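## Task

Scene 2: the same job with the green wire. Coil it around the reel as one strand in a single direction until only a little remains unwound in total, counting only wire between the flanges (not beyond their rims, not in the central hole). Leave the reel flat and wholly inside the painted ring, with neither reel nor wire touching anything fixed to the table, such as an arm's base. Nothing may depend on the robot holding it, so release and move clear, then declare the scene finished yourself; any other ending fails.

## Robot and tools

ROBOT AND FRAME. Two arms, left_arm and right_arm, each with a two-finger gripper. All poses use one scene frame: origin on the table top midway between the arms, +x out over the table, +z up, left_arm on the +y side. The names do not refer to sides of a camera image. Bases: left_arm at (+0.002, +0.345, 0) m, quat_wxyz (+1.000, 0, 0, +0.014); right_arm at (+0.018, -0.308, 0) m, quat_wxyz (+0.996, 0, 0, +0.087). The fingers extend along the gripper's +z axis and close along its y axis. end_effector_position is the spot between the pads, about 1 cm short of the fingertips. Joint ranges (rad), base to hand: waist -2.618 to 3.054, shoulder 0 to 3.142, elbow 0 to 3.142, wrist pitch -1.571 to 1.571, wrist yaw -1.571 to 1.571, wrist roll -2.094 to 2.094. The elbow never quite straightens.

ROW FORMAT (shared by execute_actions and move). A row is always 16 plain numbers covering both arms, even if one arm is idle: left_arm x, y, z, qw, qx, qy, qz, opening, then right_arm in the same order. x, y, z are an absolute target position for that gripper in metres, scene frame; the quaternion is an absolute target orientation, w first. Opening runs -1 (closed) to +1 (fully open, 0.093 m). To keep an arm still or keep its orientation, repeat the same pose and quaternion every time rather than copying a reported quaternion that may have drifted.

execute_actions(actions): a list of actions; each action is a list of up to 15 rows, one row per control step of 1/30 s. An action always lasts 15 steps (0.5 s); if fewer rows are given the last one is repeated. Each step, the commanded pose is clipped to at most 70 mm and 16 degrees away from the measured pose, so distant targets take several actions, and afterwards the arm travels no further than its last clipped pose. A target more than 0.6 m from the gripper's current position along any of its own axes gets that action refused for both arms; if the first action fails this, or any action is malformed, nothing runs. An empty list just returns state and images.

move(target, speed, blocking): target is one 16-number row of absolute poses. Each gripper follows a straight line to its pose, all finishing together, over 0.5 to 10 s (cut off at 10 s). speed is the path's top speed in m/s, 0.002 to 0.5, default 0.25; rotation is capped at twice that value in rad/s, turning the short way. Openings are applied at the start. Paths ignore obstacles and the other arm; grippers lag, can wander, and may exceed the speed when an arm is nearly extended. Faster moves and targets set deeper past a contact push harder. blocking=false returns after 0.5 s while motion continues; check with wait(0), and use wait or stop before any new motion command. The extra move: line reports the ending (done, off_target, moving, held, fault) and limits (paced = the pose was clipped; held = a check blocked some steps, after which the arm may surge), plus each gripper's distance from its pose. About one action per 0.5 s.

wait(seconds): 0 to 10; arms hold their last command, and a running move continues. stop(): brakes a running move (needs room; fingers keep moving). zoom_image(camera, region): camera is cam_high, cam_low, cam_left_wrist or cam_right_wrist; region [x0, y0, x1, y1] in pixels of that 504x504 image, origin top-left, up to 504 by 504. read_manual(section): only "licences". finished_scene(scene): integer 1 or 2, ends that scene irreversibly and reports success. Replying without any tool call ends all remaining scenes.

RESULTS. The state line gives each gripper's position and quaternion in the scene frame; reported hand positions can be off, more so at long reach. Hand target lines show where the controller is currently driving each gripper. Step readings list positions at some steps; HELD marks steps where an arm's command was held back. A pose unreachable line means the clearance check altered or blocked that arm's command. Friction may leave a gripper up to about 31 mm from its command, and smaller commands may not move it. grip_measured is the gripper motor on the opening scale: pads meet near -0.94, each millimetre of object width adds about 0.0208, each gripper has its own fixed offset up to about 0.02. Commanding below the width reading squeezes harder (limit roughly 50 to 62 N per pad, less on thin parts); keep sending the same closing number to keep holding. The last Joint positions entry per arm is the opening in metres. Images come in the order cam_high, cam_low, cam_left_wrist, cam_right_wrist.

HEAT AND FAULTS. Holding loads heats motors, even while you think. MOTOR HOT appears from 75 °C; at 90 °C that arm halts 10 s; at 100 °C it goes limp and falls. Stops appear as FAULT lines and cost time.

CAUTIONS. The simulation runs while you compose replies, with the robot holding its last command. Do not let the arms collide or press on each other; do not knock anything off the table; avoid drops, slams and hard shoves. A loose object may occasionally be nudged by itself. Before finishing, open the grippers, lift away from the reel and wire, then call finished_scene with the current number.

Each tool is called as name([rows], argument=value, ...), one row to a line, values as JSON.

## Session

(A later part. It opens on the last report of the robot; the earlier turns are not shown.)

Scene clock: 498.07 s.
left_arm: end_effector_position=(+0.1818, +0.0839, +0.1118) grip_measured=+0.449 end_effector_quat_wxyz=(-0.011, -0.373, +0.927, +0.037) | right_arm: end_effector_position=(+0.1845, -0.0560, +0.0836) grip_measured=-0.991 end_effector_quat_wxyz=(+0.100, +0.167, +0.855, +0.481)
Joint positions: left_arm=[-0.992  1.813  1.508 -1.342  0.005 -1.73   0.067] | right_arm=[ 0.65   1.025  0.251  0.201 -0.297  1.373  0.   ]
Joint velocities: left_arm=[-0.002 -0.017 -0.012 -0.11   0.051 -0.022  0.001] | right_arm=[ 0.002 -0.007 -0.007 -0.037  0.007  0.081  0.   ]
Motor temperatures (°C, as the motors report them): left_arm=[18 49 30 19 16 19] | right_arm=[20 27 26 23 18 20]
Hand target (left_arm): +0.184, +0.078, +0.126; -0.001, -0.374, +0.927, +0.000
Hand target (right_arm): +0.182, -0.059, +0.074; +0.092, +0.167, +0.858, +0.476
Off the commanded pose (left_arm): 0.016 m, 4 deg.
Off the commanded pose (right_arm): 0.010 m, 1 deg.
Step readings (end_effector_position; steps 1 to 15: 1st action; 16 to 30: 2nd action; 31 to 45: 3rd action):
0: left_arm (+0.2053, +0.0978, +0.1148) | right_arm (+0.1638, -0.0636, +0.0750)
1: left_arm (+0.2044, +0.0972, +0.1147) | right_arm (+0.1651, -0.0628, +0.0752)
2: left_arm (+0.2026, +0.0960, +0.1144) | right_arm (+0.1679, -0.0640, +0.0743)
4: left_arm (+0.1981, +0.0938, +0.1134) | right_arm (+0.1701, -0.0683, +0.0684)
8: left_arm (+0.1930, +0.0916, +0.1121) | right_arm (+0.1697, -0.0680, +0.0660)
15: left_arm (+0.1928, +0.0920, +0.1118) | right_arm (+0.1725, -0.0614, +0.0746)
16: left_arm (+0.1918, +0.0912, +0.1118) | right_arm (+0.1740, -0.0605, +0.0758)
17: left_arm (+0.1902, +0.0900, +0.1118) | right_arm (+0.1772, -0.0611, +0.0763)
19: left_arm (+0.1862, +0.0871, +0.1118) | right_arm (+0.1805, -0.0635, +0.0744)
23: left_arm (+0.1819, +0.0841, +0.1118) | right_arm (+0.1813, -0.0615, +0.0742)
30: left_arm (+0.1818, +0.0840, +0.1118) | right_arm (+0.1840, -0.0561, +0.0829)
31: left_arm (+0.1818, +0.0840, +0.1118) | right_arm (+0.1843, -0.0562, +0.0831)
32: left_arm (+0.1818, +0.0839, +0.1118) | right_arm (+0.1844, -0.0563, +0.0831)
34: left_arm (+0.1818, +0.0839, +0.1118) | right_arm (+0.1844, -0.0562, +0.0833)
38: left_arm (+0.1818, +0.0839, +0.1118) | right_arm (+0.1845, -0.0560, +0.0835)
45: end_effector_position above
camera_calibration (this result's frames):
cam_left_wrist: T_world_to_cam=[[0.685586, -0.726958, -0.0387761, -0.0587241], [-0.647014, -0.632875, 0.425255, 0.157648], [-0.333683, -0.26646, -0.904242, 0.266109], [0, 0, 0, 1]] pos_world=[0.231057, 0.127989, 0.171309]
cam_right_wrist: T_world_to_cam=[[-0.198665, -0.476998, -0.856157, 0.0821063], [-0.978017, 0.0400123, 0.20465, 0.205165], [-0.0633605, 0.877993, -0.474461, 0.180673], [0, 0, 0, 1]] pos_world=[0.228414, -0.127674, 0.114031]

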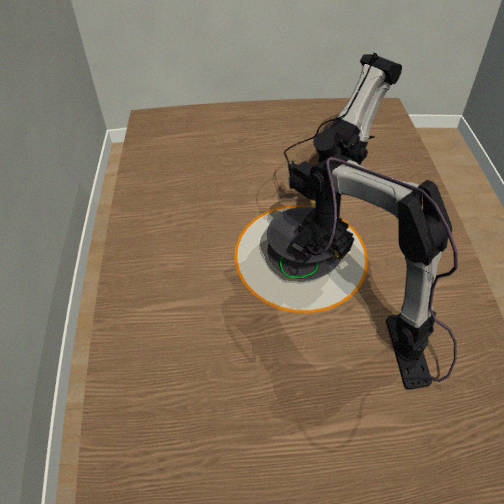

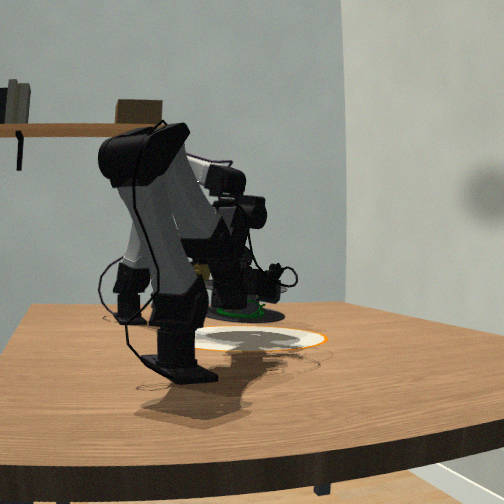

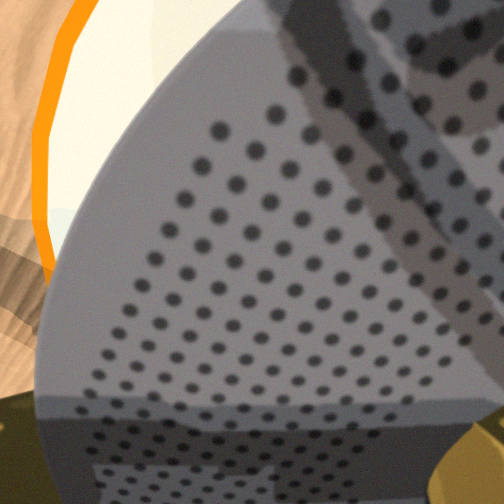

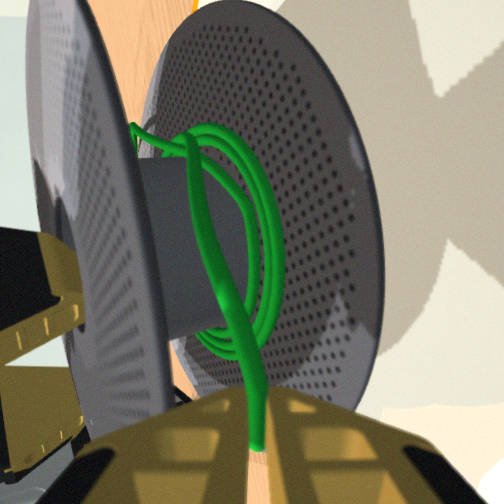

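execute_actions([
  [[0.1802,0.0730,0.126,0,-0.4226,0.9063,0,0.4,0.186,-0.057,0.066,0.0925,0.1669,0.8585,0.4759,-1.0]],
  [[0.1759,0.0678,0.126,0,-0.4695,0.8829,0,0.4,0.190,-0.055,0.062,0.0925,0.1669,0.8585,0.4759,-1.0]],
  [[0.1759,0.0678,0.126,0,-0.4695,0.8829,0,0.4,0.190,-0.055,0.062,0.0925,0.1669,0.8585,0.4759,-1.0]],
])

Scene clock: 501.57 s.
left_arm: end_effector_position=(+0.1720, +0.0771, +0.1117) grip_measured=+0.450 end_effector_quat_wxyz=(-0.007, -0.468, +0.883, +0.037) | right_arm: end_effector_position=(+0.1923, -0.0530, +0.0694) grip_measured=-0.991 end_effector_quat_wxyz=(+0.099, +0.169, +0.856, +0.478)
Joint positions: left_arm=[-1.029  1.813  1.508 -1.341  0.007 -1.976  0.067] | right_arm=[ 0.63   1.14   0.237  0.321 -0.312  1.363  0.   ]
Joint velocities: left_arm=[ 0.002  0.012  0.007  0.066  0.037 -0.007 -0.   ] | right_arm=[-0.002 -0.017 -0.002 -0.007 -0.051 -0.051  0.   ]
Motor temperatures (°C, as the motors report them): left_arm=[18 49 30 19 16 19] | right_arm=[20 27 26 24 18 20]
Hand target (left_arm): +0.175, +0.068, +0.126; -0.001, -0.469, +0.883, +0.000
Hand target (right_arm): +0.190, -0.055, +0.062; +0.092, +0.167, +0.858, +0.476
Off the commanded pose (left_arm): 0.017 m, 4 deg.
Off the commanded pose (right_arm): 0.008 m, 1 deg.
Step readings (end_effector_position; steps 1 to 15: 1st action; 16 to 30: 2nd action; 31 to 45: 3rd action):
0: left_arm (+0.1818, +0.0839, +0.1118) | right_arm (+0.1845, -0.0560, +0.0836)
1: left_arm (+0.1814, +0.0836, +0.1118) | right_arm (+0.1851, -0.0557, +0.0831)
2: left_arm (+0.1806, +0.0832, +0.1118) | right_arm (+0.1864, -0.0557, +0.0812)
4: left_arm (+0.1790, +0.0818, +0.1118) | right_arm (+0.1871, -0.0562, +0.0758)
8: left_arm (+0.1771, +0.0804, +0.1117) | right_arm (+0.1865, -0.0559, +0.0721)
15: left_arm (+0.1770, +0.0802, +0.1117) | right_arm (+0.1876, -0.0543, +0.0749)
16: left_arm (+0.1766, +0.0799, +0.1117) | right_arm (+0.1883, -0.0540, +0.0745)
17: left_arm (+0.1758, +0.0795, +0.1117) | right_arm (+0.1896, -0.0538, +0.0732)
19: left_arm (+0.1741, +0.0783, +0.1117) | right_arm (+0.1907, -0.0541, +0.0695)
23: left_arm (+0.1720, +0.0771, +0.1117) | right_arm (+0.1913, -0.0537, +0.0680)
30: left_arm (+0.1720, +0.0771, +0.1117) | right_arm (+0.1921, -0.0531, +0.0692)
31: left_arm (+0.1720, +0.0771, +0.1117) | right_arm (+0.1922, -0.0531, +0.0693)
32: left_arm (+0.1720, +0.0771, +0.1117) | right_arm (+0.1922, -0.0530, +0.0693)
34: left_arm (+0.1720, +0.0771, +0.1117) | right_arm (+0.1922, -0.0530, +0.0693)
38: left_arm (+0.1720, +0.0771, +0.1117) | right_arm (+0.1923, -0.0530, +0.0694)
45: end_effector_position above
camera_calibration (this result's frames):
cam_left_wrist: T_world_to_cam=[[0.821663, -0.568927, -0.0345356, -0.0930112], [-0.507421, -0.757741, 0.410308, 0.134255], [-0.259604, -0.31961, -0.911293, 0.253133], [0, 0, 0, 1]] pos_world=[0.210262, 0.129718, 0.17238]
cam_right_wrist: T_world_to_cam=[[-0.204039, -0.480375, -0.853, 0.0735879], [-0.976894, 0.0432978, 0.209291, 0.2152], [-0.063605, 0.875994, -0.47811, 0.171969], [0, 0, 0, 1]] pos_world=[0.23618, -0.124611, 0.0999511]

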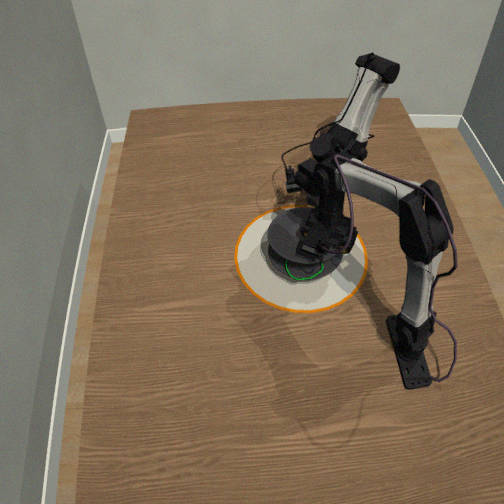

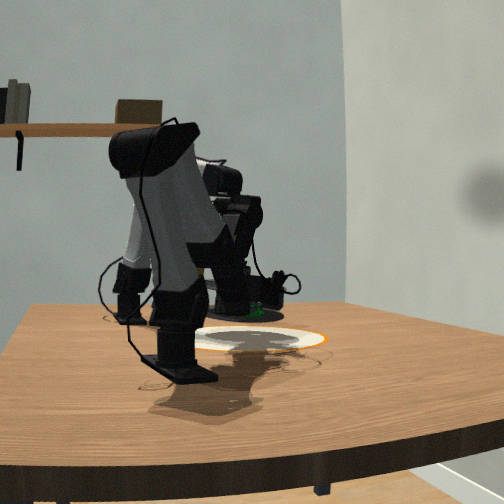

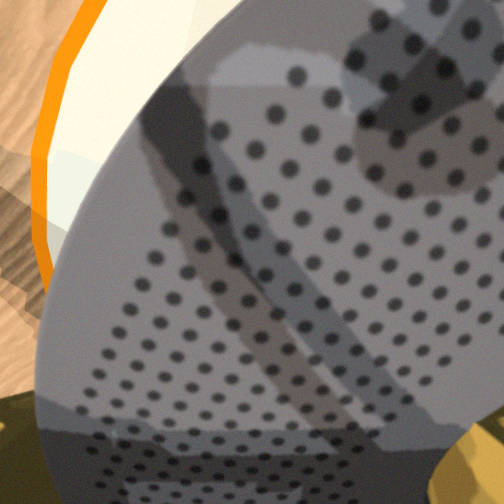

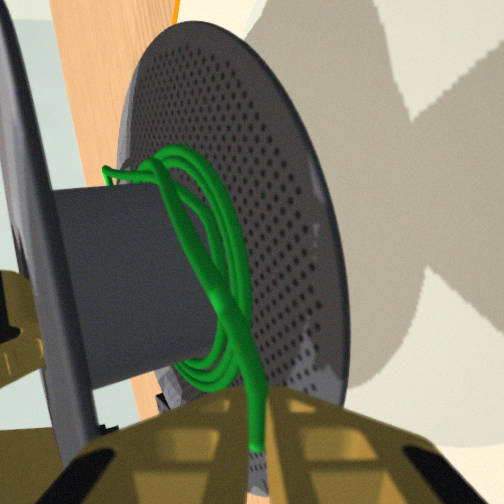

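execute_actions([
  [[0.1730,0.0630,0.126,0,-0.5075,0.8616,0,0.4,0.193,-0.051,0.063,0.0925,0.1669,0.8585,0.4759,-1.0]],
  [[0.1730,0.0630,0.126,0,-0.5075,0.8616,0,0.4,0.194,-0.049,0.063,0.0925,0.1669,0.8585,0.4759,-1.0]],
  [[0.1730,0.0630,0.126,0,-0.5075,0.8616,0,0.4,0.194,-0.049,0.063,0.0925,0.1669,0.8585,0.4759,-1.0]],
])

Scene clock: 507.87 s.
left_arm: end_effector_position=(+0.1673, +0.0739, +0.1117) grip_measured=+0.450 end_effector_quat_wxyz=(-0.005, -0.506, +0.862, +0.037) | right_arm: end_effector_position=(+0.1936, -0.0512, +0.0639) grip_measured=-0.991 end_effector_quat_wxyz=(+0.096, +0.170, +0.858, +0.475)
Joint positions: left_arm=[-1.047  1.813  1.508 -1.34   0.008 -2.082  0.067] | right_arm=[ 0.63   1.181  0.237  0.353 -0.313  1.363  0.   ]
Joint velocities: left_arm=[-0.007 -0.002  0.007 -0.007  0.022  0.007  0.   ] | right_arm=[-0.007 -0.017 -0.012  0.007 -0.037 -0.022  0.   ]
Motor temperatures (°C, as the motors report them): left_arm=[18 49 31 19 16 19] | right_arm=[20 26 26 26 18 20]
Hand target (left_arm): +0.172, +0.063, +0.126; -0.000, -0.507, +0.862, +0.000
Hand target (right_arm): +0.194, -0.049, +0.063; +0.092, +0.167, +0.859, +0.476
Off the commanded pose (left_arm): 0.019 m, 4 deg.
Off the commanded pose (right_arm): 0.002 m, 1 deg.
Step readings (end_effector_position; steps 1 to 15: 1st action; 16 to 30: 2nd action; 31 to 45: 3rd action):
0: left_arm (+0.1720, +0.0771, +0.1117) | right_arm (+0.1923, -0.0530, +0.0694)
1: left_arm (+0.1715, +0.0768, +0.1117) | right_arm (+0.1924, -0.0528, +0.0688)
2: left_arm (+0.1708, +0.0763, +0.1117) | right_arm (+0.1927, -0.0526, +0.0677)
4: left_arm (+0.1690, +0.0750, +0.1117) | right_arm (+0.1925, -0.0526, +0.0651)
8: left_arm (+0.1673, +0.0739, +0.1117) | right_arm (+0.1927, -0.0523, +0.0647)
15: left_arm (+0.1673, +0.0739, +0.1117) | right_arm (+0.1932, -0.0517, +0.0659)
16: left_arm (+0.1673, +0.0739, +0.1117) | right_arm (+0.1933, -0.0516, +0.0658)
17: left_arm (+0.1673, +0.0739, +0.1117) | right_arm (+0.1934, -0.0514, +0.0652)
19: left_arm (+0.1673, +0.0739, +0.1117) | right_arm (+0.1933, -0.0515, +0.0638)
23: left_arm (+0.1673, +0.0739, +0.1117) | right_arm (+0.1934, -0.0515, +0.0633)
30: left_arm (+0.1673, +0.0739, +0.1117) | right_arm (+0.1936, -0.0513, +0.0638)
31: left_arm (+0.1673, +0.0739, +0.1117) | right_arm (+0.1936, -0.0513, +0.0638)
32: left_arm (+0.1673, +0.0739, +0.1117) | right_arm (+0.1936, -0.0513, +0.0638)
34: left_arm (+0.1673, +0.0739, +0.1117) | right_arm (+0.1936, -0.0512, +0.0639)
38: left_arm (+0.1673, +0.0739, +0.1117) | right_arm (+0.1936, -0.0512, +0.0639)
45: end_effector_position above
camera_calibration (this result's frames):
cam_left_wrist: T_world_to_cam=[[0.868807, -0.494151, -0.0314383, -0.10468], [-0.441051, -0.80118, 0.404456, 0.122228], [-0.22505, -0.337529, -0.914017, 0.246732], [0, 0, 0, 1]] pos_world=[0.200383, 0.129478, 0.17279]
cam_right_wrist: T_world_to_cam=[[-0.209571, -0.485982, -0.84847, 0.0704198], [-0.975413, 0.0433933, 0.216071, 0.216855], [-0.0681889, 0.872891, -0.483127, 0.168939], [0, 0, 0, 1]] pos_world=[0.237801, -0.122652, 0.0945118]

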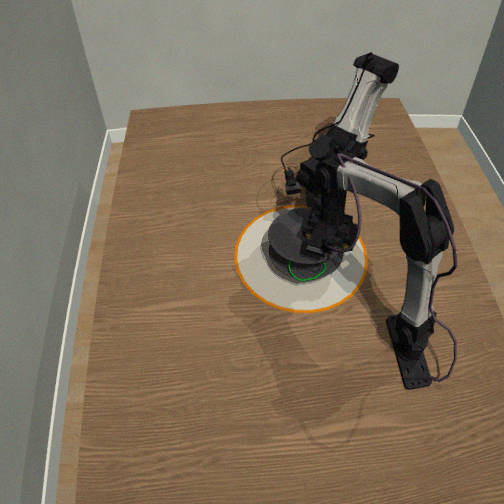

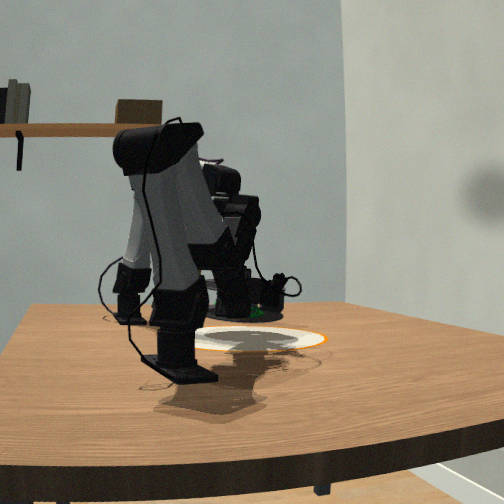

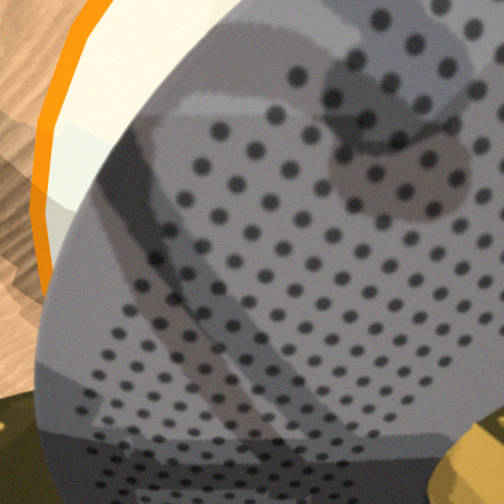

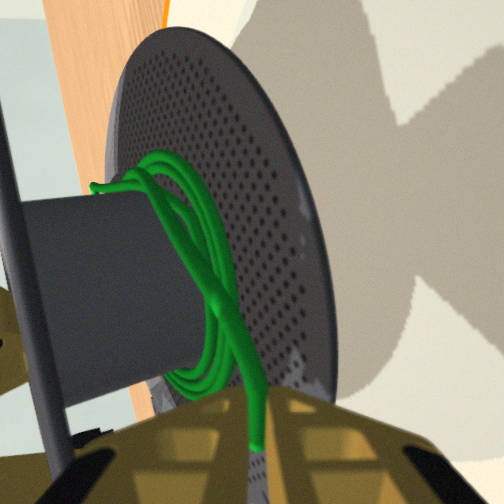

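execute_actions([
  [[0.170,0.070,0.112,0,-0.5075,0.8616,0,0.4,0.193,-0.052,0.070,0.0925,0.1669,0.8585,0.4759,-1.0]],
  [[0.170,0.070,0.102,0,-0.5075,0.8616,0,0.4,0.193,-0.052,0.064,0.0925,0.1669,0.8585,0.4759,-1.0]],
  [[0.170,0.070,0.091,0,-0.5075,0.8616,0,0.4,0.193,-0.052,0.052,0.0925,0.1669,0.8585,0.4759,-1.0]],
  [[0.170,0.070,0.080,0,-0.5075,0.8616,0,0.4,0.193,-0.052,0.040,0.0925,0.1669,0.8585,0.4759,-1.0]],
])

Scene clock: 511.77 s.
left_arm: end_effector_position=(+0.1648, +0.0787, +0.0758) grip_measured=+0.450 end_effector_quat_wxyz=(-0.003, -0.509, +0.860, +0.029) | right_arm: end_effector_position=(+0.1926, -0.0509, +0.0422) grip_measured=-0.991 end_effector_quat_wxyz=(+0.091, +0.168, +0.861, +0.471)
Joint positions: left_arm=[-1.047  1.797  1.345 -1.178  0.005 -2.088  0.067] | right_arm=[ 0.63   1.308  0.195  0.508 -0.321  1.358  0.   ]
Joint velocities: left_arm=[ 0.002 -0.017 -0.017 -0.037  0.037  0.022 -0.001] | right_arm=[ 0.007  0.002 -0.017 -0.066 -0.022  0.022  0.   ]
Motor temperatures (°C, as the motors report them): left_arm=[18 49 31 19 16 19] | right_arm=[20 26 26 26 18 20]
Hand target (left_arm): +0.170, +0.070, +0.080; -0.000, -0.507, +0.862, +0.000
Hand target (right_arm): +0.193, -0.052, +0.040; +0.092, +0.167, +0.859, +0.476
Off the commanded pose (left_arm): 0.011 m, 3 deg.
Off the commanded pose (right_arm): 0.002 m, 1 deg.
Step readings (end_effector_position; steps 1 to 15: 1st action; 16 to 30: 2nd action; 31 to 45: 3rd action; 46 to 60: 4th action):
0: left_arm (+0.1673, +0.0739, +0.1117) | right_arm (+0.1936, -0.0512, +0.0639)
1: left_arm (+0.1673, +0.0739, +0.1105) | right_arm (+0.1933, -0.0515, +0.0637)
2: left_arm (+0.1670, +0.0743, +0.1084) | right_arm (+0.1928, -0.0519, +0.0638)
4: left_arm (+0.1658, +0.0763, +0.1044) | right_arm (+0.1922, -0.0523, +0.0640)
8: left_arm (+0.1651, +0.0773, +0.1014) | right_arm (+0.1914, -0.0529, +0.0632)
15: left_arm (+0.1667, +0.0748, +0.1012) | right_arm (+0.1908, -0.0534, +0.0620)
16: left_arm (+0.1667, +0.0747, +0.1001) | right_arm (+0.1909, -0.0533, +0.0621)
17: left_arm (+0.1666, +0.0749, +0.0984) | right_arm (+0.1910, -0.0533, +0.0623)
19: left_arm (+0.1660, +0.0758, +0.0953) | right_arm (+0.1909, -0.0532, +0.0623)
23: left_arm (+0.1659, +0.0761, +0.0938) | right_arm (+0.1909, -0.0532, +0.0623)
30: left_arm (+0.1659, +0.0761, +0.0938) | right_arm (+0.1909, -0.0532, +0.0623)
31: left_arm (+0.1658, +0.0765, +0.0926) | right_arm (+0.1912, -0.0529, +0.0615)
32: left_arm (+0.1656, +0.0770, +0.0907) | right_arm (+0.1916, -0.0527, +0.0592)
34: left_arm (+0.1654, +0.0772, +0.0869) | right_arm (+0.1910, -0.0527, +0.0540)
38: left_arm (+0.1651, +0.0779, +0.0848) | right_arm (+0.1917, -0.0519, +0.0532)
45: left_arm (+0.1651, +0.0779, +0.0848) | right_arm (+0.1918, -0.0518, +0.0533)
46: left_arm (+0.1650, +0.0784, +0.0834) | right_arm (+0.1920, -0.0517, +0.0522)
47: left_arm (+0.1650, +0.0785, +0.0816) | right_arm (+0.1921, -0.0515, +0.0493)
49: left_arm (+0.1647, +0.0790, +0.0775) | right_arm (+0.1913, -0.0522, +0.0426)
53: left_arm (+0.1648, +0.0787, +0.0758) | right_arm (+0.1925, -0.0510, +0.0421)
60: end_effector_position above
camera_calibration (this result's frames):
cam_left_wrist: T_world_to_cam=[[0.871785, -0.489616, -0.0163127, -0.103349], [-0.441006, -0.798862, 0.409064, 0.138996], [-0.213316, -0.349422, -0.91236, 0.213814], [0, 0, 0, 1]] pos_world=[0.197006, 0.135149, 0.136531]
cam_right_wrist: T_world_to_cam=[[-0.212972, -0.494954, -0.842415, 0.0519321], [-0.973841, 0.0376152, 0.224097, 0.219616], [-0.0792301, 0.868104, -0.490018, 0.160318], [0, 0, 0, 1]] pos_world=[0.237633, -0.12173, 0.073092]

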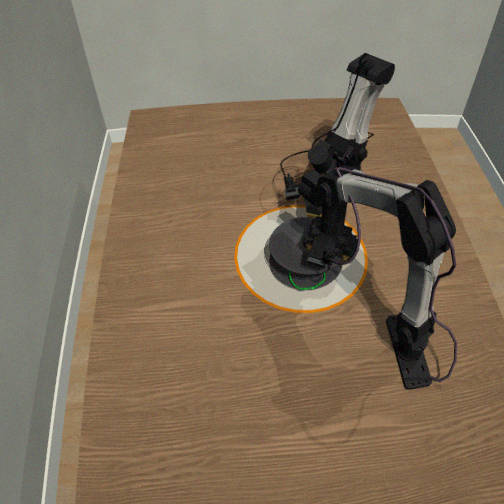

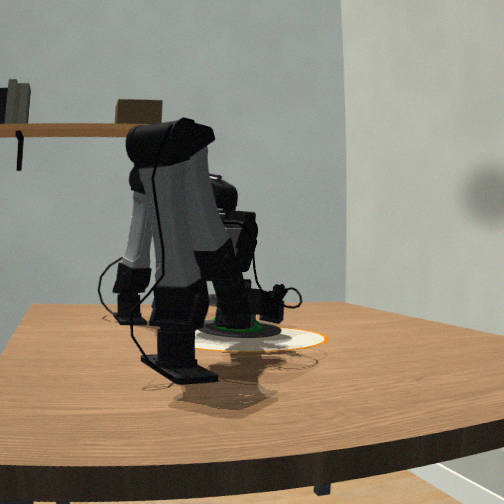

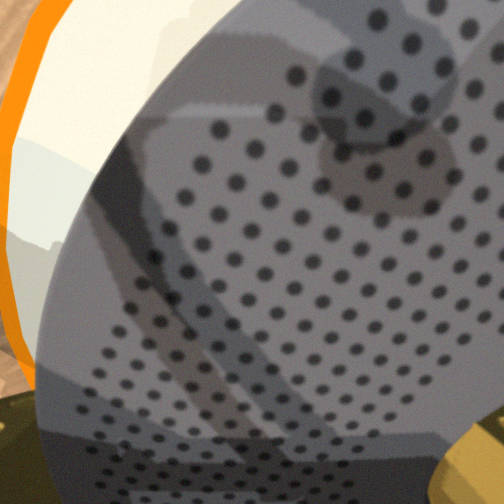

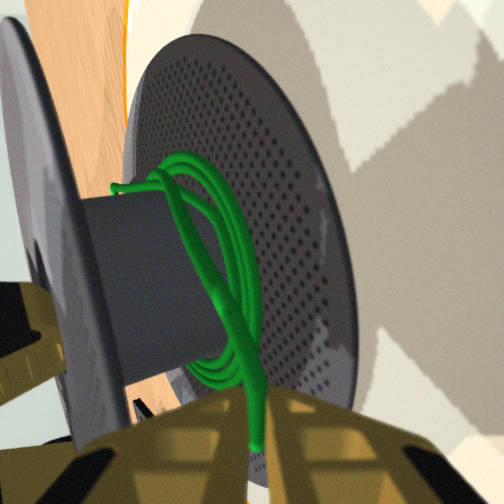

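execute_actions([
  [[0.171,0.066,0.069,0,-0.5075,0.8616,0,0.4,0.193,-0.052,0.031,0.0925,0.1669,0.8585,0.4759,-1.0]],
  [[0.171,0.066,0.059,0,-0.5075,0.8616,0,0.4,0.193,-0.052,0.024,0.0925,0.1669,0.8585,0.4759,-1.0]],
  [[0.171,0.066,0.051,0,-0.5075,0.8616,0,0.4,0.193,-0.052,0.022,0.0925,0.1669,0.8585,0.4759,-1.0]],
  [[0.171,0.066,0.050,0,-0.5075,0.8616,0,0.4,0.193,-0.052,0.022,0.0925,0.1669,0.8585,0.4759,-1.0]],
])

Scene clock: 514.57 s.
left_arm: end_effector_position=(+0.1678, +0.0764, +0.0589) grip_measured=+0.450 end_effector_quat_wxyz=(+0.001, -0.510, +0.860, +0.016) | right_arm: end_effector_position=(+0.1949, -0.0498, +0.0250) grip_measured=-0.991 end_effector_quat_wxyz=(+0.094, +0.169, +0.860, +0.473)
Joint positions: left_arm=[-1.047  1.802  1.284 -1.085 -0.003 -2.091  0.067] | right_arm=[ 0.628  1.455  0.165  0.692 -0.319  1.358  0.   ]
Joint velocities: left_arm=[-0.032 -0.012  0.002 -0.007  0.037 -0.037  0.   ] | right_arm=[-0.002 -0.007 -0.027  0.007 -0.022  0.051  0.   ]
Motor temperatures (°C, as the motors report them): left_arm=[18 48 31 19 16 19] | right_arm=[20 26 26 27 18 20]
Hand target (left_arm): +0.171, +0.066, +0.051; -0.000, -0.507, +0.862, +0.000
Hand target (right_arm): +0.193, -0.052, +0.022; +0.092, +0.167, +0.859, +0.475
Off the commanded pose (left_arm): 0.014 m, 2 deg.
Off the commanded pose (right_arm): 0.004 m, 0 deg.
Step readings (end_effector_position; steps 1 to 15: 1st action; 16 to 30: 2nd action; 31 to 45: 3rd action; 46 to 60: 4th action):
0: left_arm (+0.1648, +0.0787, +0.0758) | right_arm (+0.1926, -0.0509, +0.0423)
1: left_arm (+0.1649, +0.0789, +0.0751) | right_arm (+0.1928, -0.0508, +0.0414)
2: left_arm (+0.1649, +0.0789, +0.0742) | right_arm (+0.1929, -0.0508, +0.0389)
4: left_arm (+0.1650, +0.0788, +0.0720) | right_arm (+0.1925, -0.0512, +0.0339)
8: left_arm (+0.1652, +0.0779, +0.0713) | right_arm (+0.1931, -0.0507, +0.0332)
15: left_arm (+0.1652, +0.0779, +0.0713) | right_arm (+0.1933, -0.0506, +0.0334)
16: left_arm (+0.1652, +0.0783, +0.0700) | right_arm (+0.1934, -0.0505, +0.0327)
17: left_arm (+0.1652, +0.0784, +0.0685) | right_arm (+0.1935, -0.0504, +0.0307)
19: left_arm (+0.1654, +0.0781, +0.0647) | right_arm (+0.1930, -0.0509, +0.0263)
23: left_arm (+0.1665, +0.0763, +0.0635) | right_arm (+0.1937, -0.0508, +0.0256)
30: left_arm (+0.1665, +0.0763, +0.0635) | right_arm (+0.1937, -0.0507, +0.0257)
31: left_arm (+0.1664, +0.0764, +0.0625) | right_arm (+0.1937, -0.0507, +0.0255)
32: left_arm (+0.1664, +0.0764, +0.0612) | right_arm (+0.1940, -0.0505, +0.0251)
34: left_arm (+0.1671, +0.0764, +0.0595) | right_arm (+0.1944, -0.0500, +0.0252)
38: left_arm (+0.1674, +0.0766, +0.0591) | right_arm (+0.1947, -0.0497, +0.0252)
45: left_arm (+0.1676, +0.0766, +0.0591) | right_arm (+0.1948, -0.0497, +0.0251)
46: left_arm (+0.1676, +0.0766, +0.0591) | right_arm (+0.1948, -0.0497, +0.0251)
47: left_arm (+0.1676, +0.0766, +0.0589) | right_arm (+0.1948, -0.0497, +0.0251)
49: left_arm (+0.1677, +0.0765, +0.0589) | right_arm (+0.1949, -0.0498, +0.0250)
53: left_arm (+0.1678, +0.0764, +0.0589) | right_arm (+0.1949, -0.0498, +0.0250)
60: end_effector_position above
camera_calibration (this result's frames):
cam_left_wrist: T_world_to_cam=[[0.873333, -0.48701, 0.0105045, -0.109325], [-0.447172, -0.792968, 0.413811, 0.145688], [-0.193201, -0.366092, -0.910302, 0.195982], [0, 0, 0, 1]] pos_world=[0.198488, 0.134031, 0.119264]
cam_right_wrist: T_world_to_cam=[[-0.210452, -0.491148, -0.845271, 0.0382734], [-0.974818, 0.0401989, 0.219348, 0.226104], [-0.0737536, 0.870148, -0.48724, 0.150095], [0, 0, 0, 1]] pos_world=[0.239536, -0.120896, 0.0558881]

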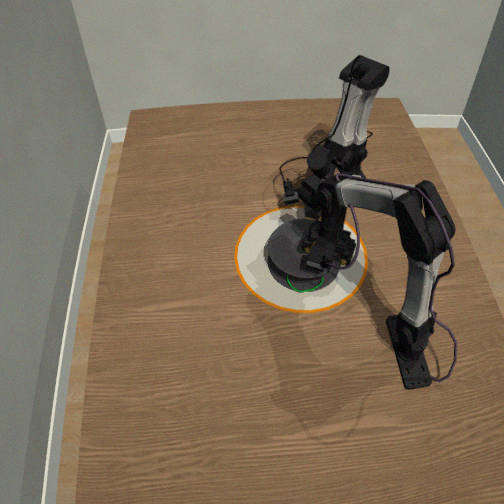

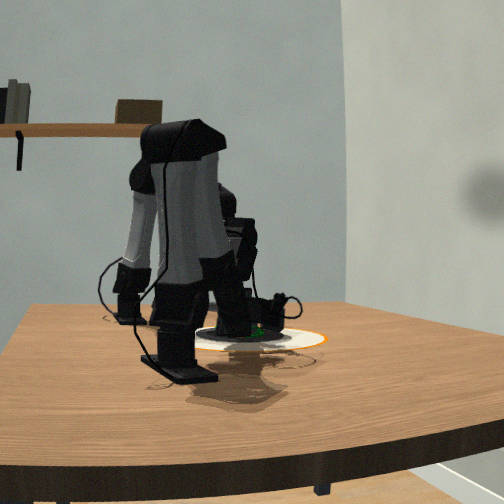

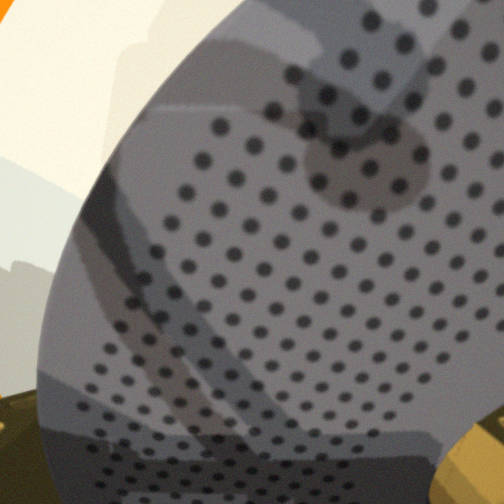

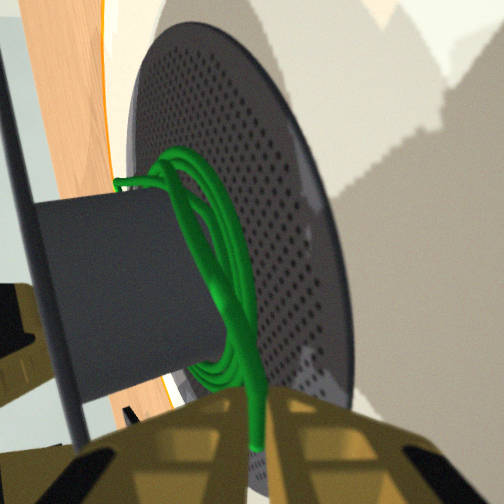

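execute_actions([
  [[0.169,0.072,0.050,0,-0.5075,0.8616,0,0.65,0.193,-0.052,0.022,0.0925,0.1669,0.8585,0.4759,-1.0]],
  [[0.169,0.072,0.052,0,-0.5075,0.8616,0,0.85,0.193,-0.052,0.022,0.0925,0.1669,0.8585,0.4759,-1.0]],
  [[0.169,0.072,0.075,0,-0.5075,0.8616,0,0.85,0.193,-0.052,0.022,0.0925,0.1669,0.8585,0.4759,-1.0]],
  [[0.169,0.072,0.098,0,-0.5075,0.8616,0,0.85,0.193,-0.052,0.022,0.0925,0.1669,0.8585,0.4759,-1.0]],
  [[0.188,0.097,0.100,0,-0.2924,0.9563,0,0.85,0.193,-0.052,0.022,0.0925,0.1669,0.8585,0.4759,-1.0]],
  [[0.218,0.107,0.100,0,-0.0436,0.9990,0,0.85,0.193,-0.052,0.022,0.0925,0.1669,0.8585,0.4759,-1.0]],
  [[0.248,0.103,0.100,0,0.2079,0.9781,0,0.85,0.193,-0.052,0.022,0.0925,0.1669,0.8585,0.4759,-1.0]],
  [[0.273,0.0865,0.100,0,0.4226,0.9063,0,0.85,0.193,-0.052,0.022,0.0925,0.1669,0.8585,0.4759,-1.0]],
  [[0.273,0.0865,0.100,0,0.4226,0.9063,0,0.85,0.193,-0.052,0.022,0.0925,0.1669,0.8585,0.4759,-1.0]],
])

Scene clock: 520.20 s.
left_arm: end_effector_position=(+0.2711, +0.0857, +0.1020) grip_measured=+0.848 end_effector_quat_wxyz=(+0.010, +0.424, +0.906, +0.003) | right_arm: end_effector_position=(+0.1947, -0.0501, +0.0247) grip_measured=-0.991 end_effector_quat_wxyz=(+0.094, +0.169, +0.860, +0.473)
Joint positions: left_arm=[-0.799  1.948  1.65  -1.256 -0.011  0.104  0.086] | right_arm=[ 0.628  1.457  0.163  0.695 -0.319  1.358  0.   ]
Joint velocities: left_arm=[ 0.017 -0.007 -0.032 -0.051  0.007  0.051  0.001] | right_arm=[-0.007  0.022  0.002 -0.007  0.007 -0.022  0.   ]
Motor temperatures (°C, as the motors report them): left_arm=[18 47 31 19 16 19] | right_arm=[20 26 25 28 18 20]
Hand target (left_arm): +0.273, +0.087, +0.100; +0.000, +0.422, +0.906, -0.000
Hand target (right_arm): +0.193, -0.052, +0.022; +0.092, +0.167, +0.859, +0.476
Off the commanded pose (left_arm): 0.003 m, 1 deg.
Off the commanded pose (right_arm): 0.004 m, 0 deg.
Step readings (end_effector_position; steps 1 to 15: 1st action; 16 to 30: 2nd action; 31 to 45: 3rd action; 46 to 60: 4th action; 61 to 75: 5th action; 76 to 90: 6th action; 91 to 105: 7th action; 106 to 120: 8th action; 121 to 135: 9th action):
0: left_arm (+0.1678, +0.0764, +0.0589) | right_arm (+0.1949, -0.0498, +0.0250)
1: left_arm (+0.1676, +0.0767, +0.0577) | right_arm (+0.1950, -0.0498, +0.0251)
2: left_arm (+0.1678, +0.0766, +0.0563) | right_arm (+0.1951, -0.0496, +0.0255)
4: left_arm (+0.1679, +0.0764, +0.0550) | right_arm (+0.1946, -0.0501, +0.0246)
8: left_arm (+0.1679, +0.0763, +0.0550) | right_arm (+0.1947, -0.0501, +0.0247)
15: left_arm (+0.1679, +0.0763, +0.0550) | right_arm (+0.1947, -0.0501, +0.0247)
16: left_arm (+0.1682, +0.0759, +0.0550) | right_arm (+0.1947, -0.0501, +0.0247)
17: left_arm (+0.1686, +0.0753, +0.0548) | right_arm (+0.1947, -0.0501, +0.0247)
19: left_arm (+0.1691, +0.0744, +0.0545) | right_arm (+0.1947, -0.0501, +0.0247)
23: left_arm (+0.1696, +0.0735, +0.0541) | right_arm (+0.1947, -0.0501, +0.0247)
30: left_arm (+0.1700, +0.0729, +0.0541) | right_arm (+0.1947, -0.0501, +0.0247)
31: left_arm (+0.1699, +0.0731, +0.0552) | right_arm (+0.1947, -0.0501, +0.0247)
32: left_arm (+0.1696, +0.0735, +0.0567) | right_arm (+0.1947, -0.0501, +0.0247)
34: left_arm (+0.1703, +0.0724, +0.0600) | right_arm (+0.1947, -0.0501, +0.0247)
38: left_arm (+0.1702, +0.0726, +0.0615) | right_arm (+0.1947, -0.0501, +0.0247)
45: left_arm (+0.1689, +0.0747, +0.0616) | right_arm (+0.1947, -0.0501, +0.0247)
46: left_arm (+0.1687, +0.0751, +0.0642) | right_arm (+0.1947, -0.0501, +0.0247)
47: left_arm (+0.1688, +0.0749, +0.0682) | right_arm (+0.1947, -0.0501, +0.0247)
49: left_arm (+0.1711, +0.0711, +0.0786) | right_arm (+0.1947, -0.0501, +0.0247)
53: left_arm (+0.1728, +0.0683, +0.0890) | right_arm (+0.1947, -0.0501, +0.0247)
60: left_arm (+0.1705, +0.0721, +0.0891) | right_arm (+0.1947, -0.0501, +0.0247)
61: left_arm (+0.1719, +0.0736, +0.0894) | right_arm (+0.1947, -0.0501, +0.0247)
62: left_arm (+0.1754, +0.0766, +0.0901) | right_arm (+0.1947, -0.0501, +0.0247)
64: left_arm (+0.1847, +0.0838, +0.0927) | right_arm (+0.1947, -0.0501, +0.0247)
68: left_arm (+0.1924, +0.0894, +0.0961) | right_arm (+0.1947, -0.0501, +0.0247)
75: left_arm (+0.1925, +0.0895, +0.0963) | right_arm (+0.1947, -0.0501, +0.0247)
76: left_arm (+0.1944, +0.0909, +0.0963) | right_arm (+0.1947, -0.0501, +0.0247)
77: left_arm (+0.1986, +0.0941, +0.0963) | right_arm (+0.1947, -0.0501, +0.0247)
79: left_arm (+0.2088, +0.1024, +0.0963) | right_arm (+0.1947, -0.0501, +0.0247)
83: left_arm (+0.2160, +0.1088, +0.0963) | right_arm (+0.1947, -0.0501, +0.0247)
90: left_arm (+0.2179, +0.1067, +0.0994) | right_arm (+0.1947, -0.0501, +0.0247)
91: left_arm (+0.2197, +0.1068, +0.1003) | right_arm (+0.1947, -0.0501, +0.0247)
92: left_arm (+0.2252, +0.1053, +0.1017) | right_arm (+0.1947, -0.0501, +0.0247)
94: left_arm (+0.2376, +0.1032, +0.1026) | right_arm (+0.1947, -0.0501, +0.0247)
98: left_arm (+0.2461, +0.1028, +0.1010) | right_arm (+0.1947, -0.0501, +0.0247)
105: left_arm (+0.2474, +0.1016, +0.1017) | right_arm (+0.1947, -0.0501, +0.0247)
106: left_arm (+0.2487, +0.1009, +0.1027) | right_arm (+0.1947, -0.0501, +0.0247)
107: left_arm (+0.2536, +0.0969, +0.1040) | right_arm (+0.1947, -0.0501, +0.0247)
109: left_arm (+0.2644, +0.0883, +0.1043) | right_arm (+0.1947, -0.0501, +0.0247)
113: left_arm (+0.2720, +0.0838, +0.1007) | right_arm (+0.1947, -0.0501, +0.0247)
120: left_arm (+0.2724, +0.0844, +0.1017) | right_arm (+0.1947, -0.0501, +0.0247)
121: left_arm (+0.2723, +0.0846, +0.1019) | right_arm (+0.1947, -0.0501, +0.0247)
122: left_arm (+0.2721, +0.0847, +0.1020) | right_arm (+0.1947, -0.0501, +0.0247)
124: left_arm (+0.2718, +0.0850, +0.1020) | right_arm (+0.1947, -0.0501, +0.0247)
128: left_arm (+0.2713, +0.0855, +0.1020) | right_arm (+0.1947, -0.0501, +0.0247)
135: end_effector_position above
camera_calibration (this result's frames):
cam_left_wrist: T_world_to_cam=[[-0.774061, -0.632649, 0.0241869, 0.262179], [-0.567441, 0.710207, 0.416674, 0.0848825], [-0.280786, 0.308807, -0.908734, 0.22433], [0, 0, 0, 1]] pos_world=[0.314097, 0.0363083, 0.162147]
cam_right_wrist: T_world_to_cam=[[-0.210452, -0.491148, -0.845271, 0.0377738], [-0.974818, 0.0401989, 0.219348, 0.22596], [-0.0737536, 0.870148, -0.48724, 0.15011], [0, 0, 0, 1]] pos_world=[0.239291, -0.121149, 0.0555049]

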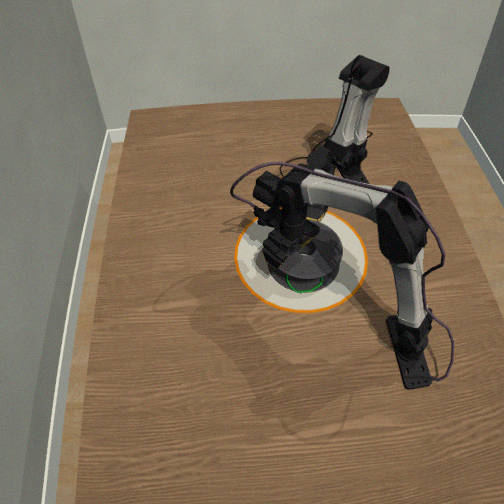

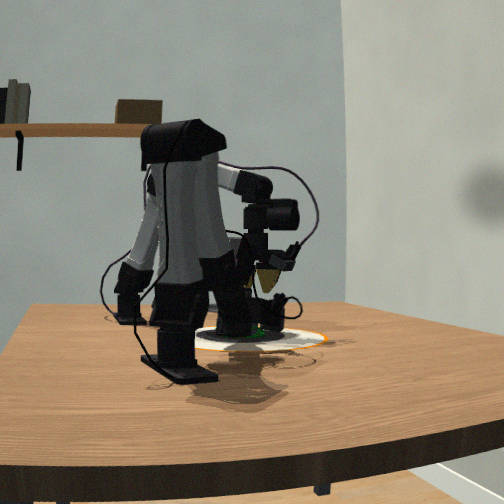

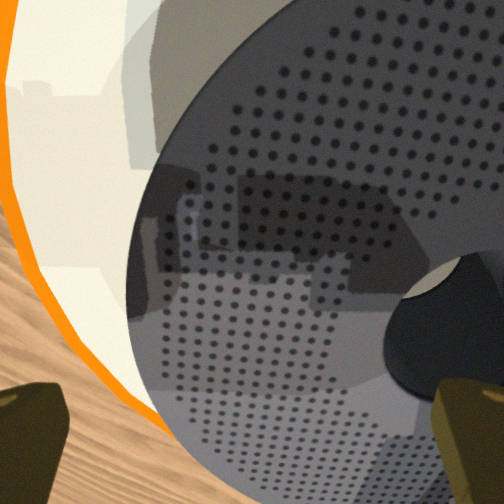

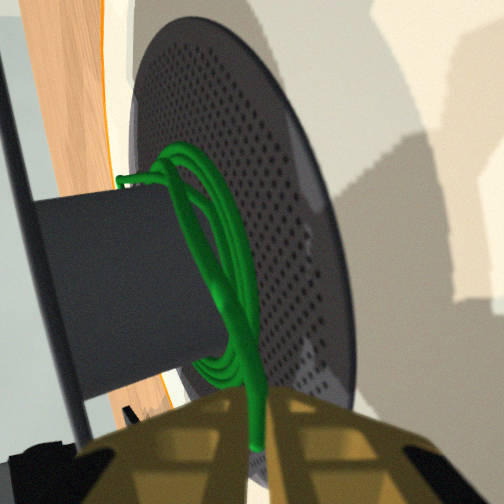

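execute_actions([
  [[0.273,0.0865,0.082,0,0.4226,0.9063,0,0.85,0.193,-0.052,0.022,0.0925,0.1669,0.8585,0.4759,-1.0]],
  [[0.273,0.0865,0.068,0,0.4226,0.9063,0,0.85,0.193,-0.052,0.022,0.0925,0.1669,0.8585,0.4759,-1.0]],
  [[0.273,0.0865,0.058,0,0.4226,0.9063,0,0.85,0.193,-0.052,0.022,0.0925,0.1669,0.8585,0.4759,-1.0]],
  [[0.273,0.0865,0.051,0,0.4226,0.9063,0,0.85,0.193,-0.052,0.022,0.0925,0.1669,0.8585,0.4759,-1.0]],
  [[0.273,0.0865,0.050,0,0.4226,0.9063,0,0.85,0.193,-0.052,0.022,0.0925,0.1669,0.8585,0.4759,-1.0]],
])

Scene clock: 523.23 s.
left_arm: end_effector_position=(+0.2724, +0.0845, +0.0605) grip_measured=+0.848 end_effector_quat_wxyz=(+0.009, +0.425, +0.905, +0.003) | right_arm: end_effector_position=(+0.1947, -0.0501, +0.0247) grip_measured=-0.991 end_effector_quat_wxyz=(+0.094, +0.169, +0.860, +0.473)
Joint positions: left_arm=[-0.799  1.98   1.528 -1.105 -0.011  0.106  0.086] | right_arm=[ 0.628  1.457  0.163  0.695 -0.319  1.358  0.   ]
Joint velocities: left_arm=[ 0.002 -0.002 -0.032 -0.007  0.037  0.007 -0.   ] | right_arm=[-0.012 -0.017  0.012  0.007 -0.007  0.081  0.   ]
Motor temperatures (°C, as the motors report them): left_arm=[18 47 31 19 16 19] | right_arm=[20 26 25 28 18 20]
Hand target (left_arm): +0.273, +0.087, +0.050; -0.000, +0.423, +0.906, +0.000
Hand target (right_arm): +0.193, -0.052, +0.022; +0.092, +0.167, +0.859, +0.476
Off the commanded pose (left_arm): 0.011 m, 1 deg.
Off the commanded pose (right_arm): 0.004 m, 0 deg.
Step readings (end_effector_position; steps 1 to 15: 1st action; 16 to 30: 2nd action; 31 to 45: 3rd action; 46 to 60: 4th action; 61 to 75: 5th action):
0: left_arm (+0.2711, +0.0857, +0.1020) | right_arm (+0.1947, -0.0501, +0.0247)
1: left_arm (+0.2712, +0.0856, +0.1008) | right_arm (+0.1947, -0.0501, +0.0247)
2: left_arm (+0.2712, +0.0856, +0.0993) | right_arm (+0.1947, -0.0501, +0.0247)
4: left_arm (+0.2700, +0.0867, +0.0949) | right_arm (+0.1947, -0.0501, +0.0247)
8: left_arm (+0.2696, +0.0872, +0.0905) | right_arm (+0.1947, -0.0501, +0.0247)
15: left_arm (+0.2707, +0.0861, +0.0906) | right_arm (+0.1947, -0.0501, +0.0247)
16: left_arm (+0.2709, +0.0859, +0.0886) | right_arm (+0.1947, -0.0501, +0.0247)
17: left_arm (+0.2709, +0.0859, +0.0863) | right_arm (+0.1947, -0.0501, +0.0247)
19: left_arm (+0.2691, +0.0877, +0.0800) | right_arm (+0.1947, -0.0501, +0.0247)
23: left_arm (+0.2687, +0.0881, +0.0754) | right_arm (+0.1947, -0.0501, +0.0247)
30: left_arm (+0.2705, +0.0863, +0.0754) | right_arm (+0.1947, -0.0501, +0.0247)
31: left_arm (+0.2707, +0.0861, +0.0742) | right_arm (+0.1947, -0.0501, +0.0247)
32: left_arm (+0.2709, +0.0858, +0.0729) | right_arm (+0.1947, -0.0501, +0.0247)
34: left_arm (+0.2698, +0.0870, +0.0696) | right_arm (+0.1947, -0.0501, +0.0247)
38: left_arm (+0.2701, +0.0867, +0.0684) | right_arm (+0.1947, -0.0501, +0.0247)
45: left_arm (+0.2713, +0.0855, +0.0684) | right_arm (+0.1947, -0.0501, +0.0247)
46: left_arm (+0.2715, +0.0853, +0.0677) | right_arm (+0.1947, -0.0501, +0.0247)
47: left_arm (+0.2716, +0.0852, +0.0666) | right_arm (+0.1947, -0.0501, +0.0247)
49: left_arm (+0.2709, +0.0859, +0.0638) | right_arm (+0.1947, -0.0501, +0.0247)
53: left_arm (+0.2708, +0.0860, +0.0606) | right_arm (+0.1947, -0.0501, +0.0247)
60: left_arm (+0.2716, +0.0852, +0.0605) | right_arm (+0.1947, -0.0501, +0.0247)
61: left_arm (+0.2717, +0.0851, +0.0605) | right_arm (+0.1947, -0.0501, +0.0247)
62: left_arm (+0.2718, +0.0850, +0.0605) | right_arm (+0.1947, -0.0501, +0.0247)
64: left_arm (+0.2721, +0.0847, +0.0605) | right_arm (+0.1947, -0.0501, +0.0247)
68: left_arm (+0.2723, +0.0845, +0.0605) | right_arm (+0.1947, -0.0501, +0.0247)
75: end_effector_position above
camera_calibration (this result's frames):
cam_left_wrist: T_world_to_cam=[[-0.774972, -0.63152, 0.0245139, 0.26352], [-0.565445, 0.710169, 0.419443, 0.103089], [-0.282296, 0.311195, -0.90745, 0.187491], [0, 0, 0, 1]] pos_world=[0.31544, 0.0348605, 0.120439]
cam_right_wrist: T_world_to_cam=[[-0.210452, -0.491148, -0.845271, 0.0377738], [-0.974818, 0.0401989, 0.219348, 0.22596], [-0.0737536, 0.870148, -0.48724, 0.15011], [0, 0, 0, 1]] pos_world=[0.239291, -0.121149, 0.0555049]

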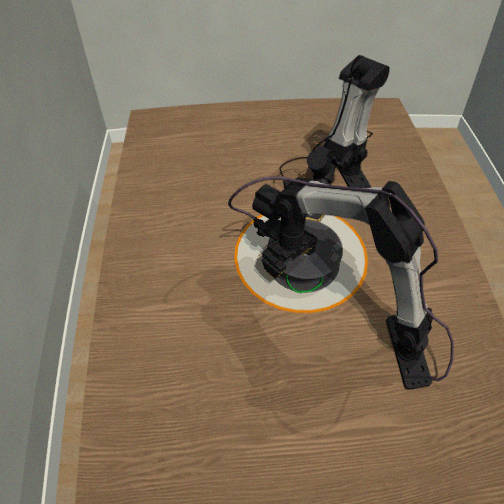

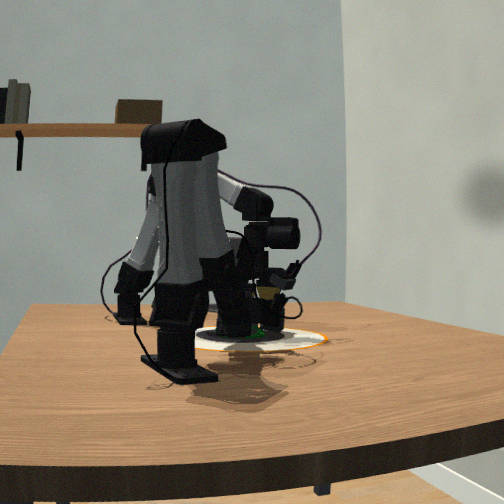

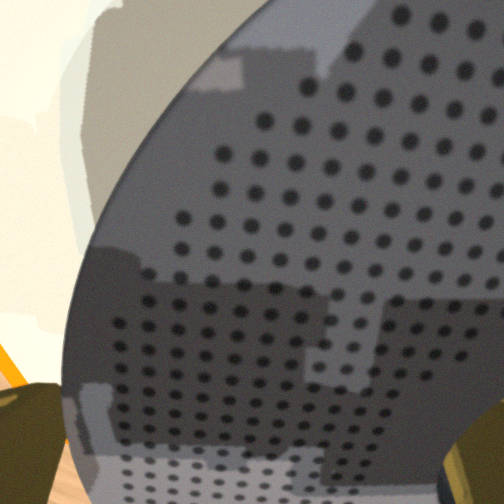

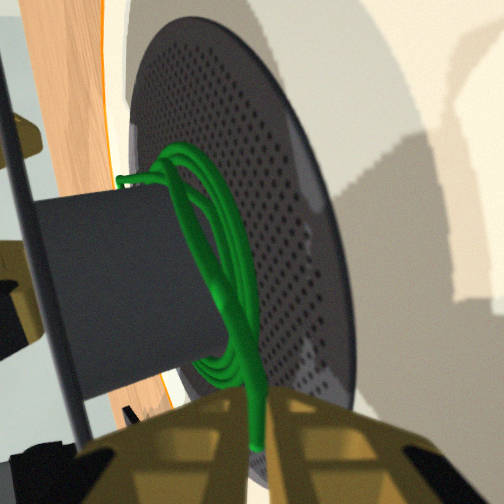

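execute_actions([
  [[0.273,0.0865,0.045,0,0.4226,0.9063,0,0.85,0.193,-0.052,0.022,0.0925,0.1669,0.8585,0.4759,-1.0]],
  [[0.273,0.0865,0.048,0,0.4226,0.9063,0,0.6,0.193,-0.052,0.022,0.0925,0.1669,0.8585,0.4759,-1.0]],
  [[0.273,0.0865,0.050,0,0.4226,0.9063,0,0.4,0.193,-0.052,0.022,0.0925,0.1669,0.8585,0.4759,-1.0]],
  [[0.273,0.0865,0.050,0,0.4226,0.9063,0,0.4,0.193,-0.052,0.022,0.0925,0.1669,0.8585,0.4759,-1.0]],
])

Scene clock: 525.87 s.
left_arm: end_effector_position=(+0.2722, +0.0850, +0.0564) grip_measured=+0.445 end_effector_quat_wxyz=(+0.009, +0.425, +0.905, +0.002) | right_arm: end_effector_position=(+0.1959, -0.0487, +0.0275) grip_measured=-0.991 end_effector_quat_wxyz=(+0.097, +0.167, +0.857, +0.478)
Joint positions: left_arm=[-0.797  1.98   1.512 -1.087 -0.009  0.109  0.067] | right_arm=[ 0.628  1.457  0.163  0.71  -0.32   1.358  0.   ]
Joint velocities: left_arm=[-0.017 -0.007  0.017 -0.007  0.022 -0.022 -0.001] | right_arm=[ 0.012  0.007 -0.002 -0.007  0.022 -0.095  0.   ]
Motor temperatures (°C, as the motors report them): left_arm=[18 46 31 19 16 19] | right_arm=[20 25 25 28 18 20]
Hand target (left_arm): +0.273, +0.087, +0.050; +0.000, +0.422, +0.906, -0.000
Hand target (right_arm): +0.193, -0.052, +0.022; +0.092, +0.167, +0.859, +0.476
Off the commanded pose (left_arm): 0.007 m, 1 deg.
Off the commanded pose (right_arm): 0.007 m, 1 deg.
Step readings (end_effector_position; steps 1 to 15: 1st action; 16 to 30: 2nd action; 31 to 45: 3rd action; 46 to 60: 4th action):
0: left_arm (+0.2724, +0.0844, +0.0605) | right_arm (+0.1947, -0.0501, +0.0247)
1: left_arm (+0.2724, +0.0844, +0.0597) | right_arm (+0.1947, -0.0501, +0.0247)
2: left_arm (+0.2724, +0.0844, +0.0590) | right_arm (+0.1947, -0.0501, +0.0247)
4: left_arm (+0.2714, +0.0854, +0.0571) | right_arm (+0.1947, -0.0501, +0.0247)
8: left_arm (+0.2713, +0.0855, +0.0564) | right_arm (+0.1947, -0.0501, +0.0247)
15: left_arm (+0.2720, +0.0848, +0.0564) | right_arm (+0.1947, -0.0501, +0.0247)
16: left_arm (+0.2716, +0.0845, +0.0564) | right_arm (+0.1947, -0.0501, +0.0247)
17: left_arm (+0.2717, +0.0845, +0.0564) | right_arm (+0.1950, -0.0498, +0.0253)
19: left_arm (+0.2720, +0.0848, +0.0564) | right_arm (+0.1957, -0.0490, +0.0269)
23: left_arm (+0.2720, +0.0848, +0.0564) | right_arm (+0.1959, -0.0488, +0.0272)
30: left_arm (+0.2720, +0.0848, +0.0564) | right_arm (+0.1959, -0.0488, +0.0272)
31: left_arm (+0.2720, +0.0848, +0.0564) | right_arm (+0.1959, -0.0488, +0.0272)
32: left_arm (+0.2721, +0.0849, +0.0564) | right_arm (+0.1959, -0.0488, +0.0273)
34: left_arm (+0.2722, +0.0850, +0.0564) | right_arm (+0.1959, -0.0487, +0.0275)
38: left_arm (+0.2722, +0.0850, +0.0564) | right_arm (+0.1959, -0.0487, +0.0275)
45: left_arm (+0.2722, +0.0850, +0.0564) | right_arm (+0.1959, -0.0487, +0.0275)
46: left_arm (+0.2722, +0.0850, +0.0564) | right_arm (+0.1959, -0.0487, +0.0275)
47: left_arm (+0.2722, +0.0850, +0.0564) | right_arm (+0.1959, -0.0487, +0.0275)
49: left_arm (+0.2722, +0.0850, +0.0564) | right_arm (+0.1959, -0.0487, +0.0275)
53: left_arm (+0.2722, +0.0850, +0.0564) | right_arm (+0.1959, -0.0487, +0.0275)
60: end_effector_position above
camera_calibration (this result's frames):
cam_left_wrist: T_world_to_cam=[[-0.775699, -0.630527, 0.0269456, 0.263796], [-0.564286, 0.712062, 0.417791, 0.103888], [-0.282615, 0.308875, -0.908144, 0.18392], [0, 0, 0, 1]] pos_world=[0.315228, 0.0355474, 0.116514]
cam_right_wrist: T_world_to_cam=[[-0.201842, -0.482188, -0.852499, 0.0400704], [-0.976943, 0.0372809, 0.210219, 0.22698], [-0.0695833, 0.875274, -0.478595, 0.149542], [0, 0, 0, 1]] pos_world=[0.24024, -0.12003, 0.0580143]

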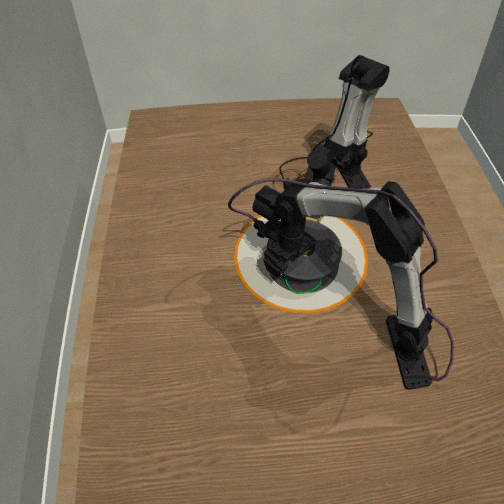

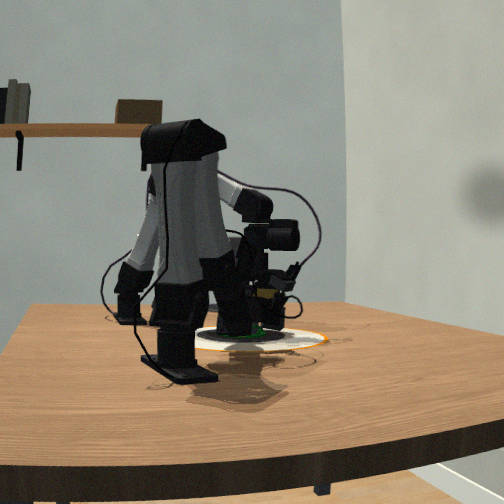

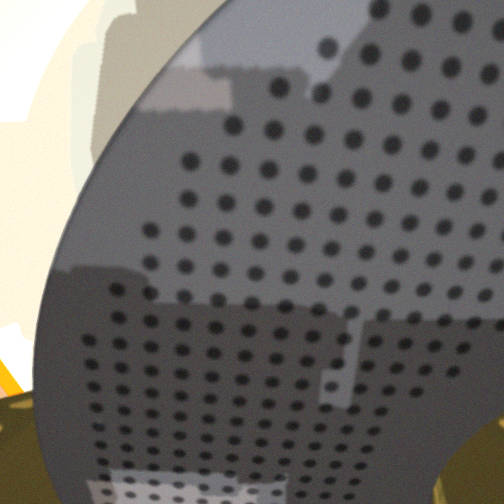

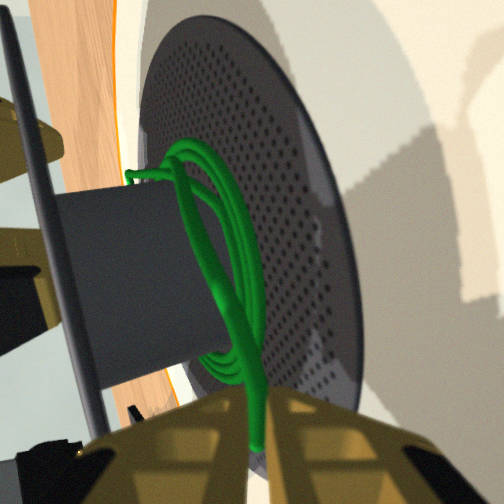

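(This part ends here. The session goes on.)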